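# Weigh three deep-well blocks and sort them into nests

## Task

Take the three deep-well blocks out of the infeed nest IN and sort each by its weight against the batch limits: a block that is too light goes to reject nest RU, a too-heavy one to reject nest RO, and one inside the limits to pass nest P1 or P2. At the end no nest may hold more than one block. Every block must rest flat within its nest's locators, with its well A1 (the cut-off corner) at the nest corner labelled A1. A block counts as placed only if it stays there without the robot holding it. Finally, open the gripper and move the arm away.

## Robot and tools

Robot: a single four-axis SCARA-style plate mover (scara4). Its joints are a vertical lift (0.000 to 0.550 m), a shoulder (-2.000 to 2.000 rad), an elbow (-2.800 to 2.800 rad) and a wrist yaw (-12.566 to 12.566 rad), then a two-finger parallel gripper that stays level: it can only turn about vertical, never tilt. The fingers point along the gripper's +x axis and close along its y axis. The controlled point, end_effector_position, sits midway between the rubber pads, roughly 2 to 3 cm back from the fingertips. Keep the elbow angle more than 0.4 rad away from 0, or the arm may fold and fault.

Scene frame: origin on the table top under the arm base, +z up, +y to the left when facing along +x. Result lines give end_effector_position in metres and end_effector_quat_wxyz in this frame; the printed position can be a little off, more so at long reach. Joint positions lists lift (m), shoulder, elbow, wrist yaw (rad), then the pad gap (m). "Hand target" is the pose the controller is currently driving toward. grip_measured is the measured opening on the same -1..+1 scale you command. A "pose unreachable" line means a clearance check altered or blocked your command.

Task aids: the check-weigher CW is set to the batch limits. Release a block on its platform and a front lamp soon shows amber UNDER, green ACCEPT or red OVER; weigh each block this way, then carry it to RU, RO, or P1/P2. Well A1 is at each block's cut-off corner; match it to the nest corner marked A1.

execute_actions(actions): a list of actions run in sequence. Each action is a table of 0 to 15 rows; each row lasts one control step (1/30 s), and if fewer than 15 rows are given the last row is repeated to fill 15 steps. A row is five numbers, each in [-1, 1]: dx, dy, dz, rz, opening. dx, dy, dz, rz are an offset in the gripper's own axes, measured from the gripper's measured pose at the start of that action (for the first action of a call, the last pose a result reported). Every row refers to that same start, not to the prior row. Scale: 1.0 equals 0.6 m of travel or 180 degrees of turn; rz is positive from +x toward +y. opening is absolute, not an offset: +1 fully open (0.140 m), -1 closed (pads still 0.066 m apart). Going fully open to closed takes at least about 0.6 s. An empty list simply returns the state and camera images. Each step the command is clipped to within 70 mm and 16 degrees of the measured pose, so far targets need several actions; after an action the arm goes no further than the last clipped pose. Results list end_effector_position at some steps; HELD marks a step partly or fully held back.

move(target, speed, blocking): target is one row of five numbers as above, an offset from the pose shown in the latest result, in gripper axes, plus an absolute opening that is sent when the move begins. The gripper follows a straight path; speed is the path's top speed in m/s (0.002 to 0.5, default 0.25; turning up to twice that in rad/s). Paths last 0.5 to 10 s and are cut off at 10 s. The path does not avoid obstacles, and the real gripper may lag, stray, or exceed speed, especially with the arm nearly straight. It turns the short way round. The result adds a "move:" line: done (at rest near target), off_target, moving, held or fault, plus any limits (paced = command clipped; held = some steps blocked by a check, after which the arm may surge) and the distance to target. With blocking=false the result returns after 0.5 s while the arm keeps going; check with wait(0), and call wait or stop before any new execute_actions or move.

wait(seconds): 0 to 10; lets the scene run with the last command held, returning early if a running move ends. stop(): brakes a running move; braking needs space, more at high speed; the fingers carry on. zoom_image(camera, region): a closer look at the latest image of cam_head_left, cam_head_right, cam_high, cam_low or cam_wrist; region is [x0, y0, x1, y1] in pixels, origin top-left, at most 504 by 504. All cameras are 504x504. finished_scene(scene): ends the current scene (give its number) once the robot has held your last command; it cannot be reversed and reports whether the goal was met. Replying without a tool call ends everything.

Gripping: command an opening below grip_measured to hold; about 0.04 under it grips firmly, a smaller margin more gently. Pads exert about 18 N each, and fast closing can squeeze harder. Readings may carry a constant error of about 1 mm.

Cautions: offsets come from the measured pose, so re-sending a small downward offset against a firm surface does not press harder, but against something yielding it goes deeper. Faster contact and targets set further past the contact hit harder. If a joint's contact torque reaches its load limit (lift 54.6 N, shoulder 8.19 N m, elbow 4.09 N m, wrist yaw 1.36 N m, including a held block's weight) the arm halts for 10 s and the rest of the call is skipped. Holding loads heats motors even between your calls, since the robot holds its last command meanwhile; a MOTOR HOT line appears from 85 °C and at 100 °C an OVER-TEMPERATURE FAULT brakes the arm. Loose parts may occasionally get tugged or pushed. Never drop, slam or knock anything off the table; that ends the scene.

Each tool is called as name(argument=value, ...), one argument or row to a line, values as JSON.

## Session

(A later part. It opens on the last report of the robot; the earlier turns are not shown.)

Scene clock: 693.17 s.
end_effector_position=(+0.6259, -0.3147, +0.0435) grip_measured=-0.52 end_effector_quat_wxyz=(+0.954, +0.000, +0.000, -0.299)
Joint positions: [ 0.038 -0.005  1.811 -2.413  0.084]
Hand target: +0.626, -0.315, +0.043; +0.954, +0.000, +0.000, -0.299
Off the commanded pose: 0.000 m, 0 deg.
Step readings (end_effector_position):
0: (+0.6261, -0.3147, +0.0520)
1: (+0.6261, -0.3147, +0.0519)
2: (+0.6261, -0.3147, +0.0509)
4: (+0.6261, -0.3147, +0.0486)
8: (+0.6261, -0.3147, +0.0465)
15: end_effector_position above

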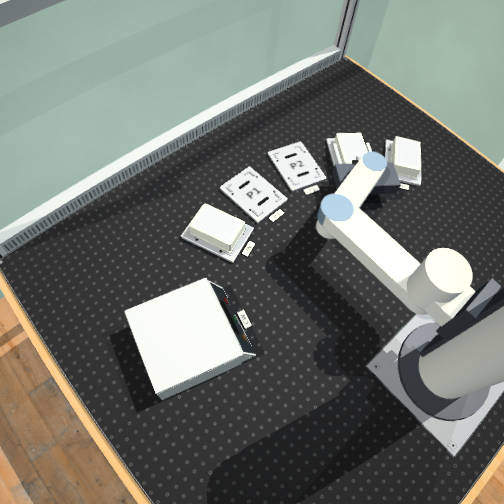

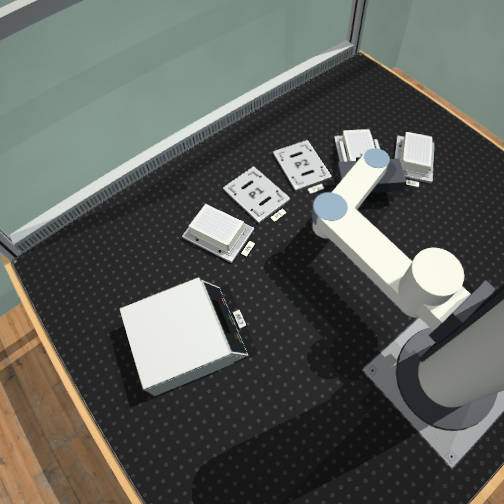

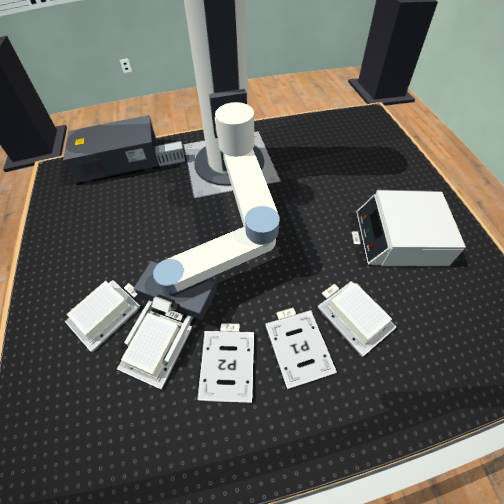

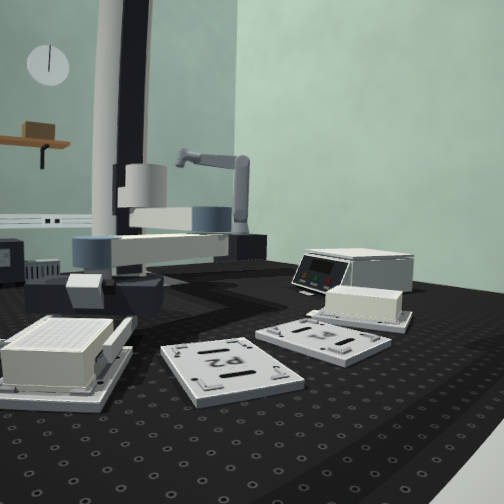

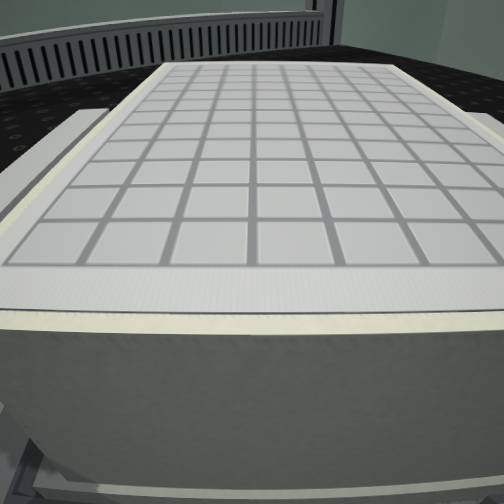

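execute_actions(
  actions=[
    [[-0.0004,0,-0.0003,0,-0.58],[-0.0004,0,-0.0005,0,-0.58],[-0.0004,0,-0.0005,0,-0.58],[-0.0004,0,-0.0005,0,-0.56],[-0.0004,0,-0.0005,0,-0.54],[-0.0004,0,-0.0005,0,-0.52],[-0.0004,0,-0.0005,0,-0.50],[-0.0004,0,-0.0005,0,-0.47],[-0.0004,0,-0.0005,0,-0.44],[-0.0004,0,-0.0005,0,-0.40],[-0.0004,0,-0.0005,0,-0.35]],
    [[0,0,0.01,0,-0.35],[0,0,0.02,0,-0.35],[0,0,0.035,0,-0.35],[0,0,0.05,0,-0.35],[0,0,0.065,0,-0.35],[0,0,0.08,0,-0.35]],
  ],
)

Scene clock: 731.33 s.
end_effector_position=(+0.6257, -0.3146, +0.0912) grip_measured=-0.35 end_effector_quat_wxyz=(+0.954, +0.000, +0.000, -0.299)
Joint positions: [ 0.086 -0.005  1.81  -2.412  0.09 ]
Hand target: +0.626, -0.315, +0.091; +0.954, +0.000, +0.000, -0.299
Off the commanded pose: 0.000 m, 0 deg.
Step readings (end_effector_position; steps 1 to 15: 1st action; 16 to 30: 2nd action):
0: (+0.6259, -0.3147, +0.0435)
1: (+0.6258, -0.3147, +0.0435)
2: (+0.6257, -0.3146, +0.0433)
4: (+0.6257, -0.3146, +0.0432)
8: (+0.6257, -0.3146, +0.0432)
15: (+0.6257, -0.3146, +0.0432)
16: (+0.6257, -0.3146, +0.0433)
17: (+0.6257, -0.3146, +0.0447)
19: (+0.6257, -0.3146, +0.0532)
23: (+0.6257, -0.3146, +0.0823)
30: end_effector_position above

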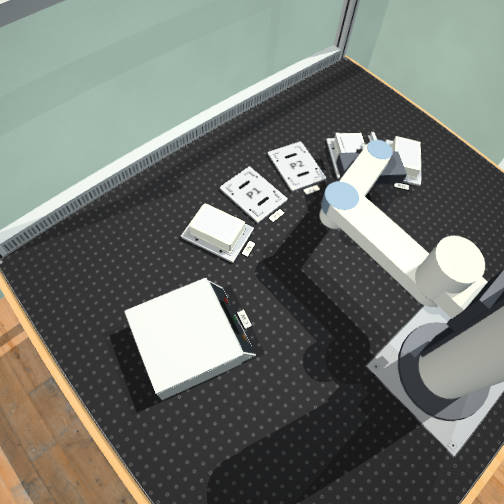

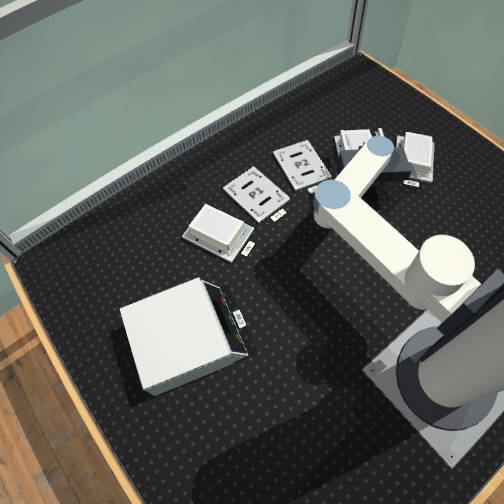

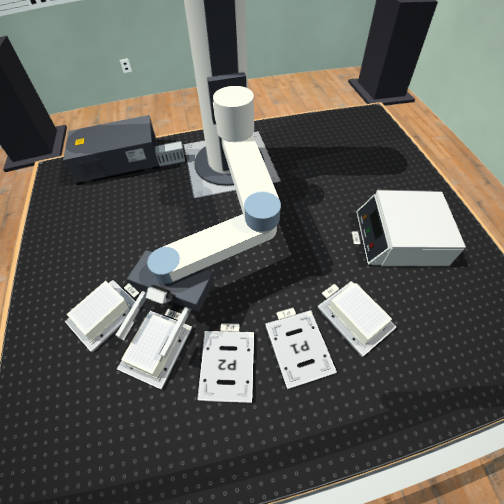

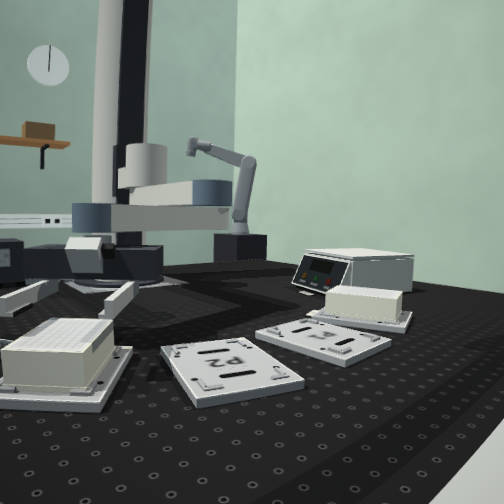

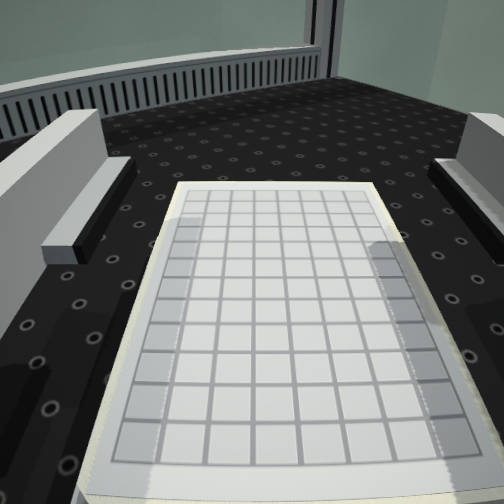

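zoom_image(
  camera="cam_high",
  region=[310, 270, 410, 370],
)

move(
  target=[-0.4169,0.7366,0.012,0.3129,-0.35],
  speed=0.5,
)

Region (310, 270, 410, 370) of cam_high's 504x504 image, scaled by 5.040, with more detail than that image has.

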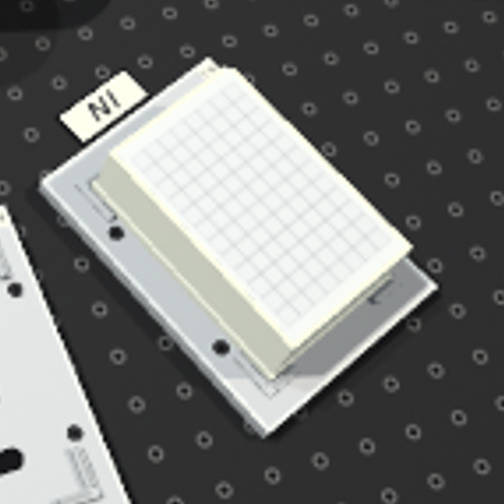

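Scene clock: 739.87 s.
end_effector_position=(+0.6725, +0.1911, +0.0984) grip_measured=-0.35 end_effector_quat_wxyz=(+0.982, +0.000, +0.000, +0.187)
Joint positions: [ 0.093  1.013  1.708 -2.346  0.09 ]
Hand target: +0.672, +0.191, +0.098; +0.982, +0.000, +0.000, +0.187
Off the commanded pose: 0.000 m, 0 deg.
move: done; limits=paced

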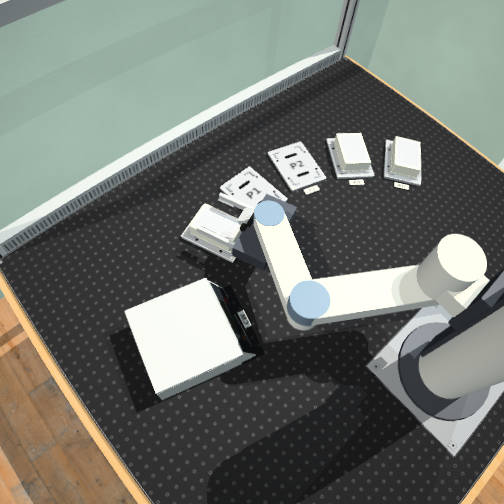

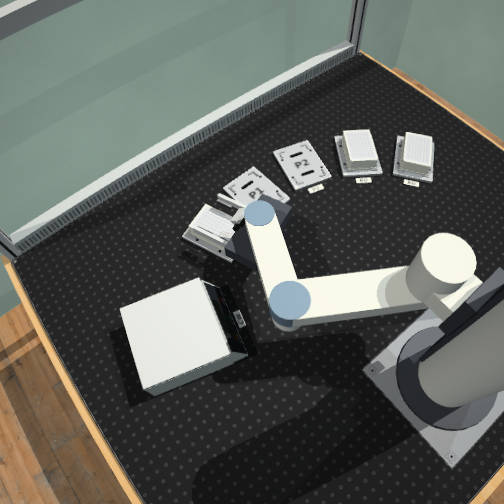

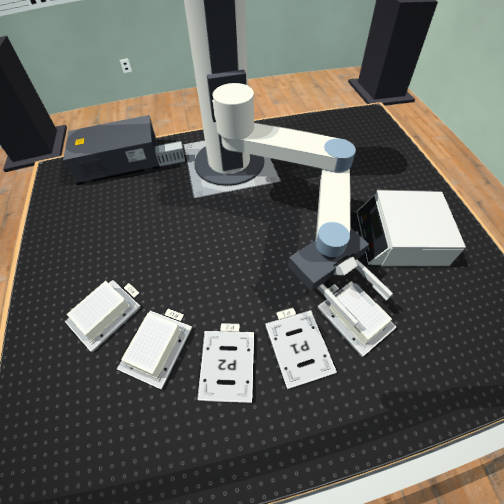

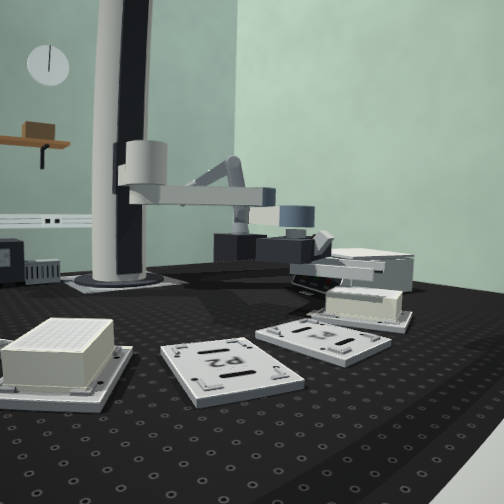

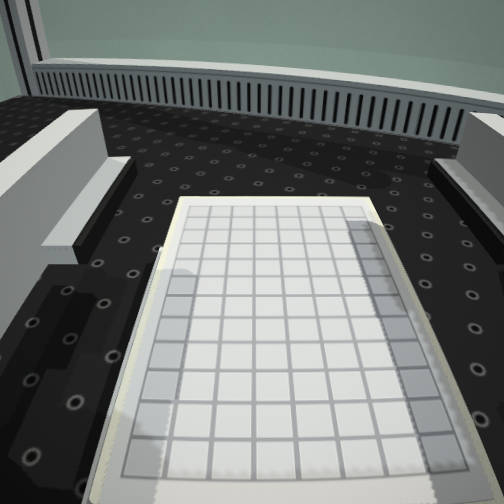

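execute_actions(
  actions=[
    [[0,-0.0005,-0.015,0,-0.4],[0,-0.0005,-0.03,0,-0.43],[0,-0.0005,-0.045,0,-0.45],[0,-0.0005,-0.06,0,-0.45],[0,-0.0005,-0.072,0,-0.45],[0,-0.0005,-0.082,0,-0.45],[0,-0.0005,-0.088,0,-0.45],[0,-0.0005,-0.0919,0,-0.45]],
  ],
)

Scene clock: 751.03 s.
end_effector_position=(+0.6726, +0.1909, +0.0432) grip_measured=-0.45 end_effector_quat_wxyz=(+0.982, +0.000, +0.000, +0.187)
Joint positions: [ 0.038  1.013  1.708 -2.345  0.086]
Hand target: +0.673, +0.191, +0.043; +0.982, +0.000, +0.000, +0.187
Off the commanded pose: 0.000 m, 0 deg.
Step readings (end_effector_position):
0: (+0.6725, +0.1911, +0.0984)
1: (+0.6725, +0.1911, +0.0983)
2: (+0.6725, +0.1911, +0.0969)
4: (+0.6726, +0.1910, +0.0884)
8: (+0.6726, +0.1909, +0.0577)
15: end_effector_position above

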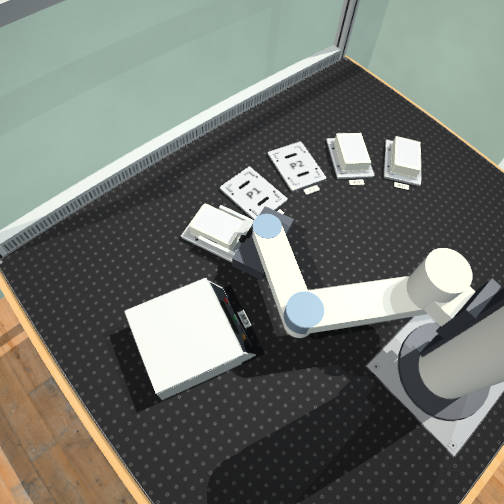

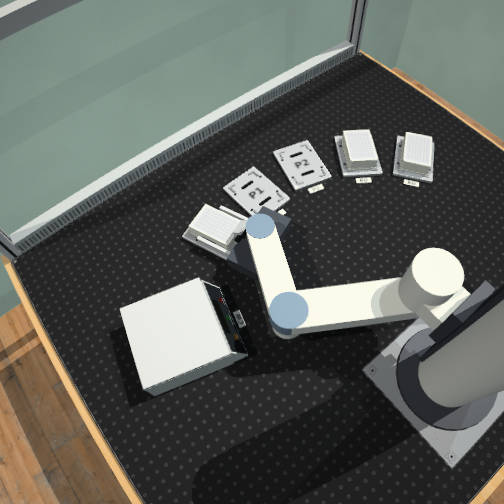

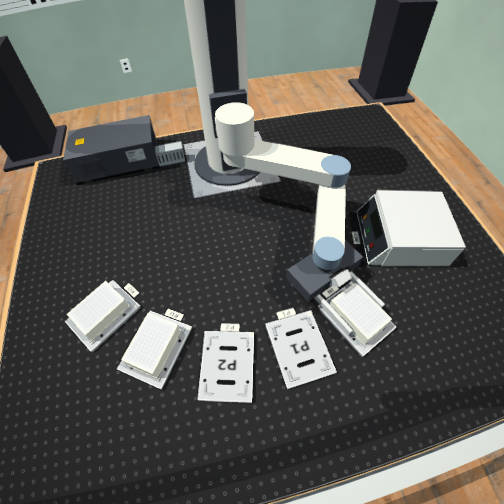

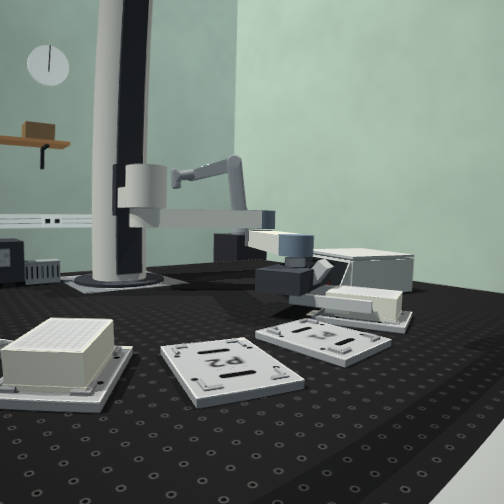

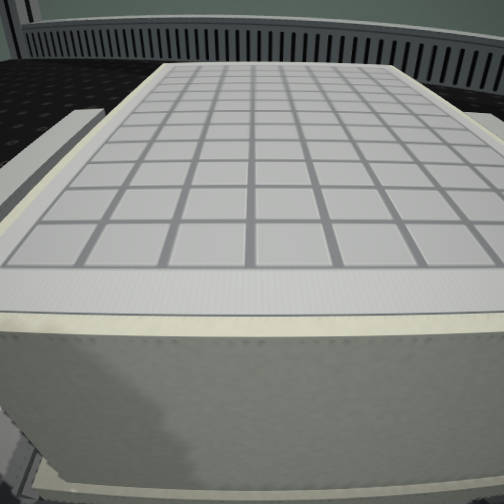

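execute_actions(
  actions=[
    [[0,0,0,0,-0.48],[0,0,0,0,-0.50],[0,0,0,0,-0.52],[0,0,0,0,-0.54],[0,0,0,0,-0.56],[0,0,0,0,-0.58],[0,0,0,0,-0.58],[0,0,0,0,-0.58],[0,0,0.002,0,-0.58],[0,0,0.005,0,-0.58],[0,0,0.009,0,-0.58],[0,0,0.014,0,-0.58],[0,0,0.018,0,-0.58],[0,0,0.021,0,-0.58],[0,0,0.022,0,-0.58]],
  ],
)

Scene clock: 757.50 s.
end_effector_position=(+0.6726, +0.1909, +0.0551) grip_measured=-0.52 end_effector_quat_wxyz=(+0.982, +0.000, +0.000, +0.187)
Joint positions: [ 0.05   1.013  1.708 -2.345  0.084]
Hand target: +0.673, +0.191, +0.056; +0.982, +0.000, +0.000, +0.187
Off the commanded pose: 0.001 m, 0 deg.
Step readings (end_effector_position):
0: (+0.6726, +0.1909, +0.0432)
1: (+0.6726, +0.1909, +0.0432)
2: (+0.6726, +0.1909, +0.0432)
4: (+0.6726, +0.1909, +0.0432)
8: (+0.6726, +0.1909, +0.0432)
15: end_effector_position above

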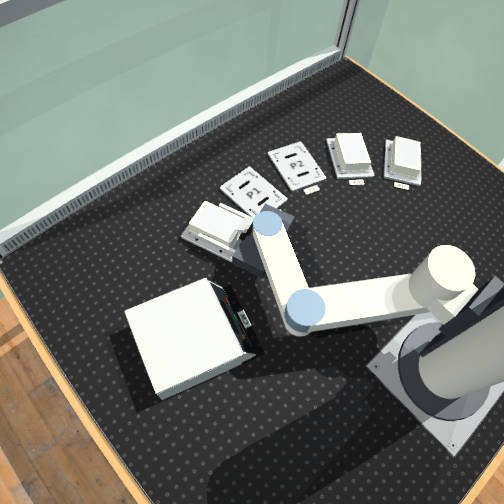

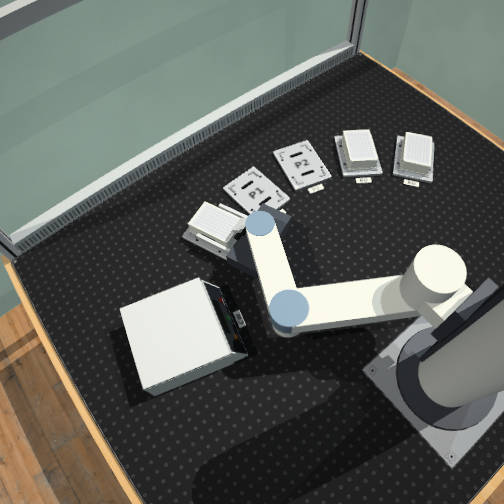

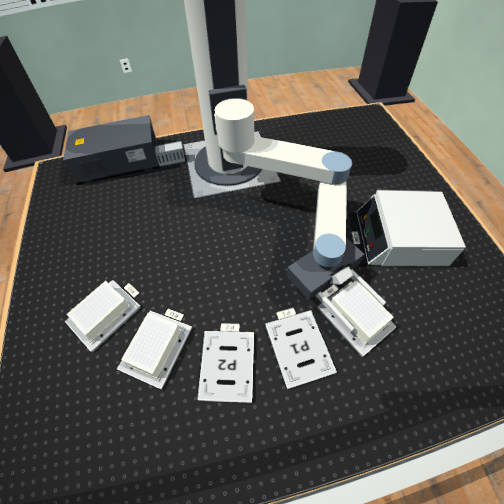

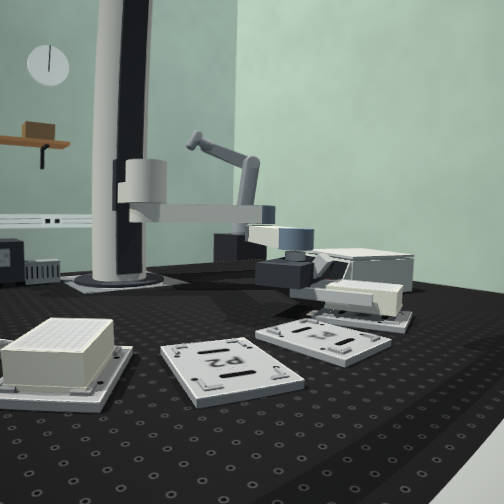

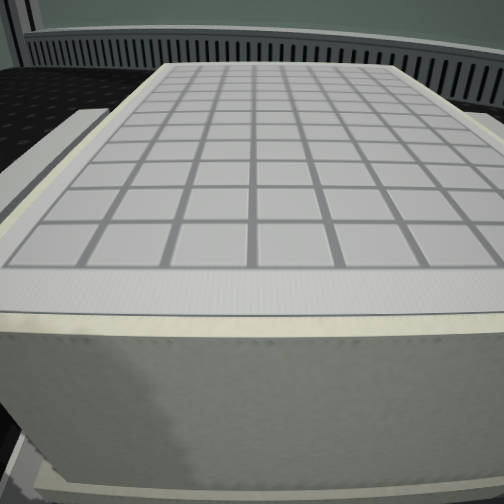

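move(
  target=[-0.0417,-0.2799,-0.002,-0.1072,-0.58],
  speed=0.4,
)

Scene clock: 763.97 s.
end_effector_position=(+0.7109, +0.0253, +0.0539) grip_measured=-0.52 end_effector_quat_wxyz=(+1.000, +0.000, +0.000, +0.019)
Joint positions: [ 0.049  0.691  1.729 -2.381  0.084]
Hand target: +0.711, +0.025, +0.054; +1.000, +0.000, +0.000, +0.020
Off the commanded pose: 0.000 m, 0 deg.
move: done

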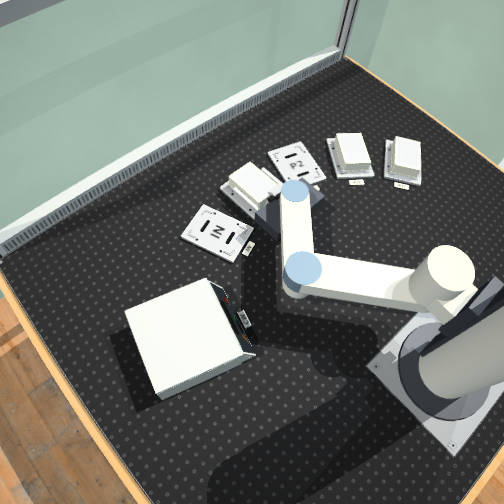

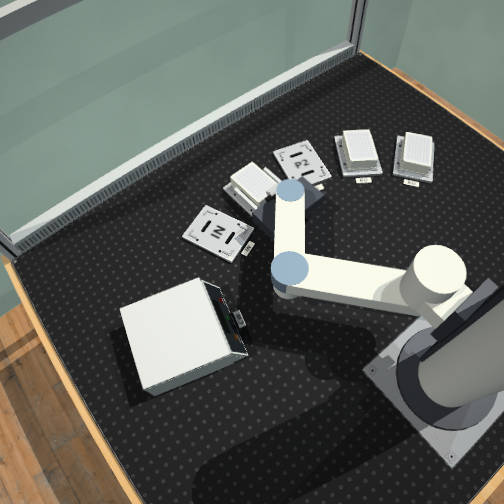

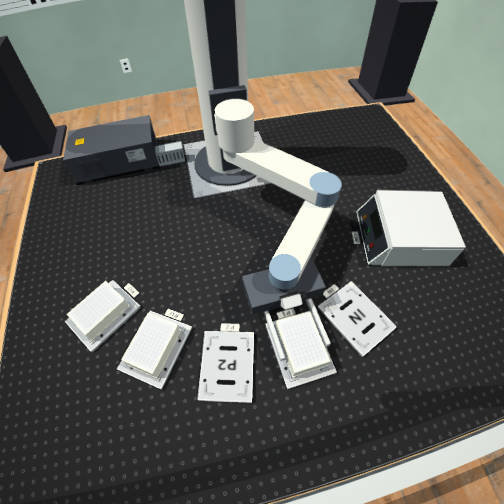

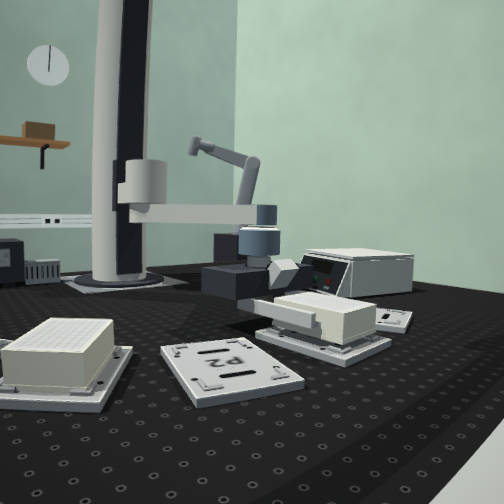

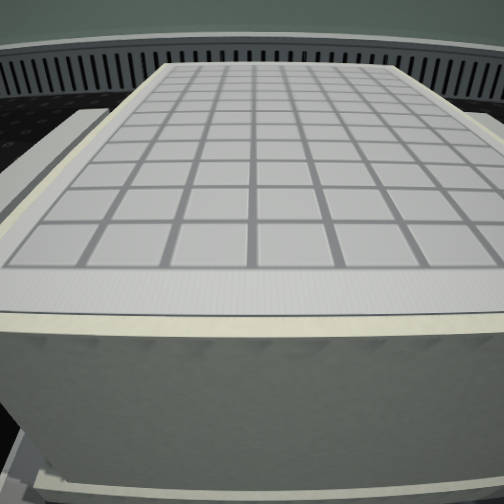

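execute_actions(
  actions=[
    [[0,0.0003,-0.002,0,-0.58],[0,0.0003,-0.004,0,-0.58],[0,0.0003,-0.006,0,-0.58],[0,0.0003,-0.008,0,-0.58],[0,0.0003,-0.0095,0,-0.58],[0,0.0003,-0.0105,0,-0.58],[0,0.0003,-0.0115,0,-0.58],[0,0.0003,-0.0125,0,-0.58],[0,0.0003,-0.0135,0,-0.58],[0,0.0003,-0.0145,0,-0.58],[0,0.0003,-0.0155,0,-0.58],[0,0.0003,-0.0165,0,-0.58],[0,0.0003,-0.0172,0,-0.58]],
  ],
)

zoom_image(
  camera="cam_low",
  region=[230, 270, 410, 380],
)

Scene clock: 773.60 s.
end_effector_position=(+0.7107, +0.0254, +0.0436) grip_measured=-0.52 end_effector_quat_wxyz=(+1.000, +0.000, +0.000, +0.020)
Joint positions: [ 0.039  0.691  1.728 -2.38   0.084]
Hand target: +0.711, +0.026, +0.044; +1.000, +0.000, +0.000, +0.019
Off the commanded pose: 0.000 m, 0 deg.
Step readings (end_effector_position):
0: (+0.7109, +0.0254, +0.0539)
1: (+0.7109, +0.0254, +0.0539)
2: (+0.7109, +0.0254, +0.0529)
4: (+0.7109, +0.0254, +0.0503)
8: (+0.7109, +0.0254, +0.0469)
15: end_effector_position above

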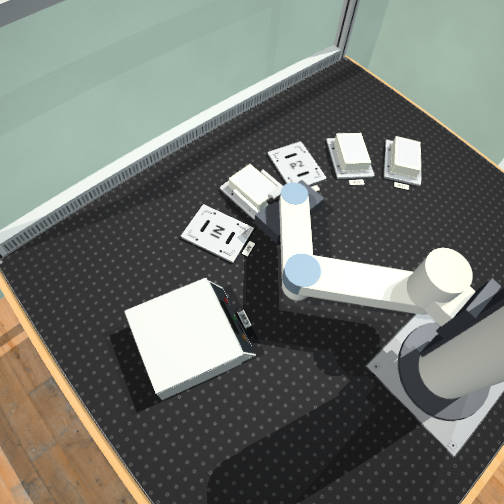

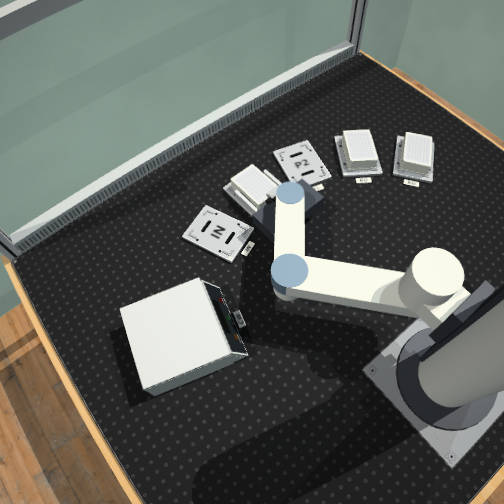

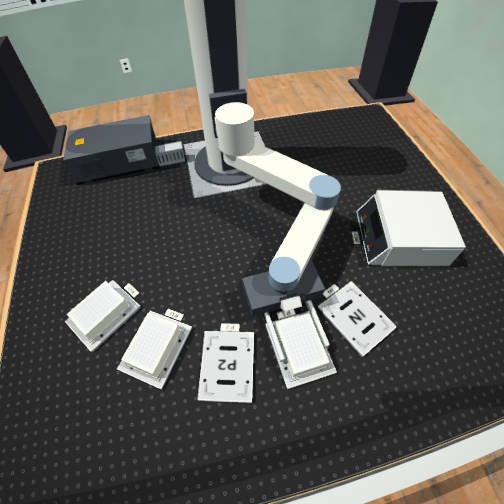

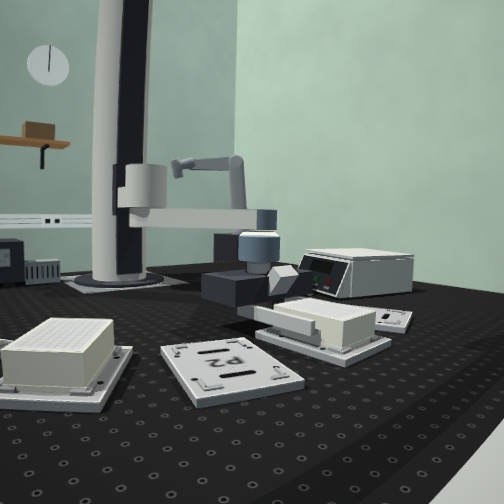

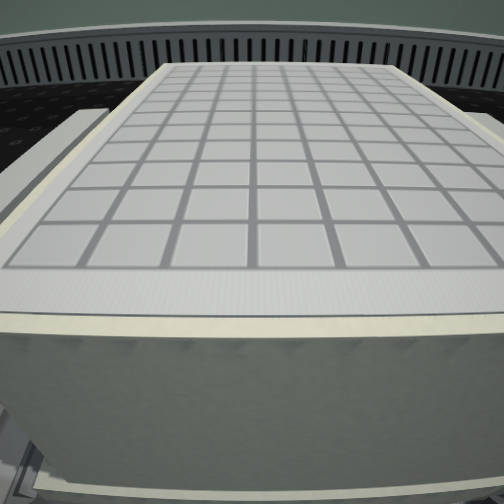

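Region (230, 270, 410, 380) of cam_low's 504x504 image, scaled by 2.800, with more detail than that image has.

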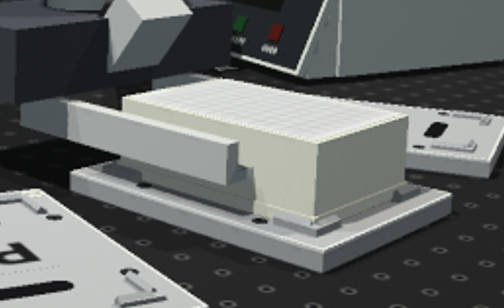

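Inside the locators. Release and lift.

execute_actions(
  actions=[
    [[-0.0004,0,-0.0003,0,-0.58],[-0.0004,0,-0.0006,0,-0.58],[-0.0004,0,-0.0006,0,-0.58],[-0.0004,0,-0.0006,0,-0.56],[-0.0004,0,-0.0006,0,-0.54],[-0.0004,0,-0.0006,0,-0.52],[-0.0004,0,-0.0006,0,-0.50],[-0.0004,0,-0.0006,0,-0.47],[-0.0004,0,-0.0006,0,-0.44],[-0.0004,0,-0.0006,0,-0.40],[-0.0004,0,-0.0006,0,-0.35]],
    [[0,0,0.01,0,-0.3],[0,0,0.02,0,-0.3],[0,0,0.04,0,-0.3],[0,0,0.06,0,-0.3],[0,0,0.08,0,-0.3],[0,0,0.1,0,-0.3],[0,0,0.12,0,-0.3],[-0.02,0,0.14,0,-0.3],[-0.04,0,0.16,0,-0.3],[-0.06,0,0.18,0,-0.3]],
  ],
)

Scene clock: 782.77 s.
end_effector_position=(+0.6862, +0.0236, +0.1480) grip_measured=-0.30 end_effector_quat_wxyz=(+1.000, +0.000, +0.000, +0.019)
Joint positions: [ 0.143  0.751  1.587 -2.301  0.092]
Hand target: +0.677, +0.024, +0.151; +1.000, +0.000, +0.000, +0.019
Off the commanded pose: 0.012 m, 0 deg.
Step readings (end_effector_position; steps 1 to 15: 1st action; 16 to 30: 2nd action):
0: (+0.7107, +0.0254, +0.0436)
1: (+0.7106, +0.0254, +0.0436)
2: (+0.7104, +0.0254, +0.0434)
4: (+0.7104, +0.0254, +0.0432)
8: (+0.7104, +0.0254, +0.0432)
15: (+0.7104, +0.0254, +0.0432)
16: (+0.7104, +0.0254, +0.0433)
17: (+0.7104, +0.0254, +0.0448)
19: (+0.7104, +0.0254, +0.0532)
23: (+0.7104, +0.0254, +0.0886)
30: end_effector_position above

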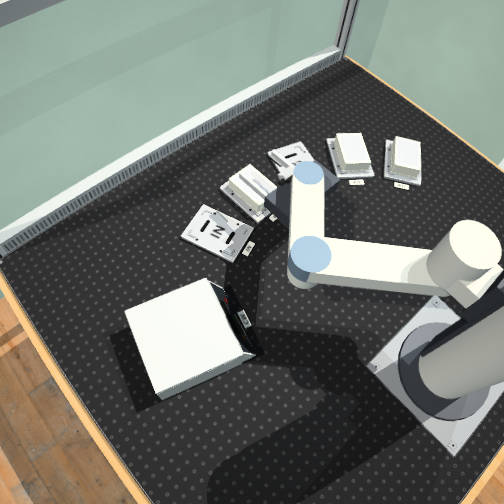

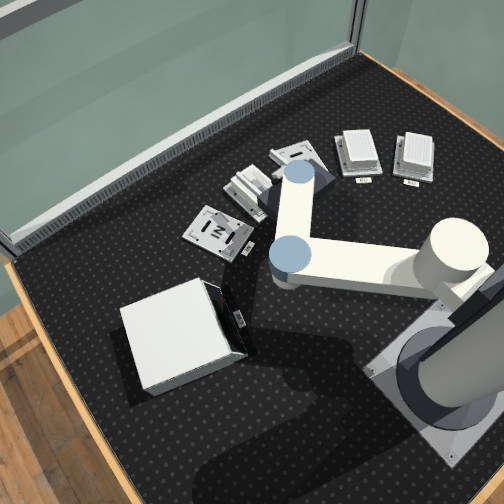

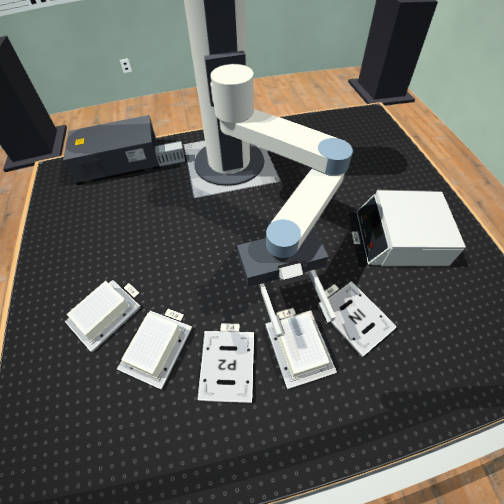

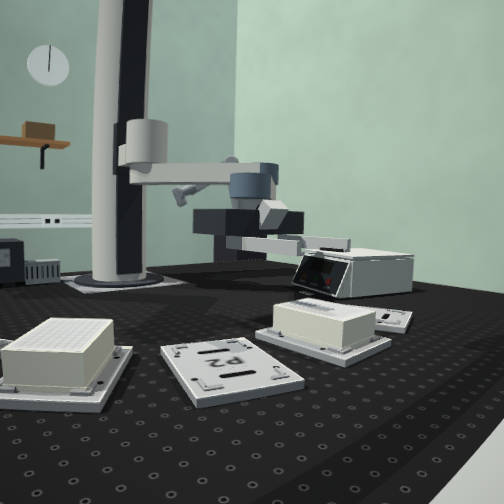

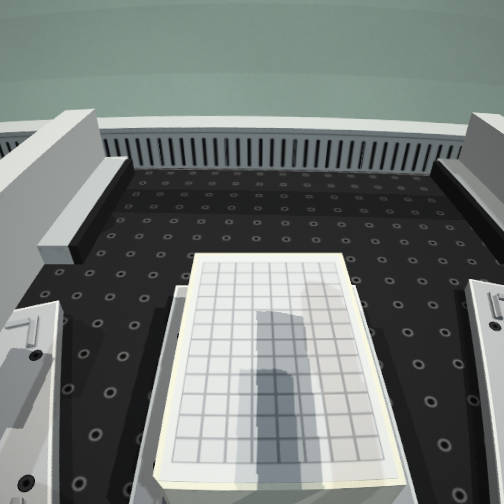

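zoom_image(
  camera="cam_high",
  region=[50, 260, 350, 410],
)

zoom_image(
  camera="cam_head_left",
  region=[310, 110, 440, 200],
)

Region (50, 260, 350, 410) of cam_high's 504x504 image, scaled by 1.680, with more detail than that image has.

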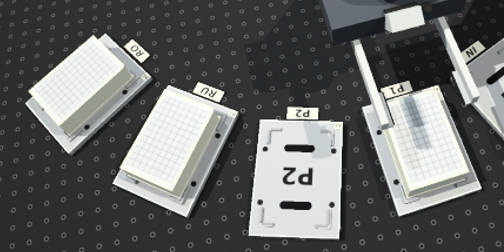

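Region (310, 110, 440, 200) of cam_head_left's 504x504 image, scaled by 3.877, with more detail than that image has; it fills the top 349 rows of this view, and the rest is white.

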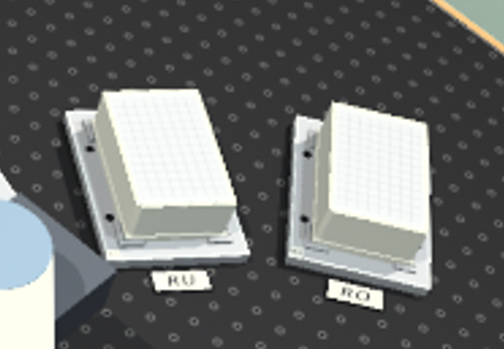

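finished_scene(
  scene=1,
)

The scene is finished: the task was done.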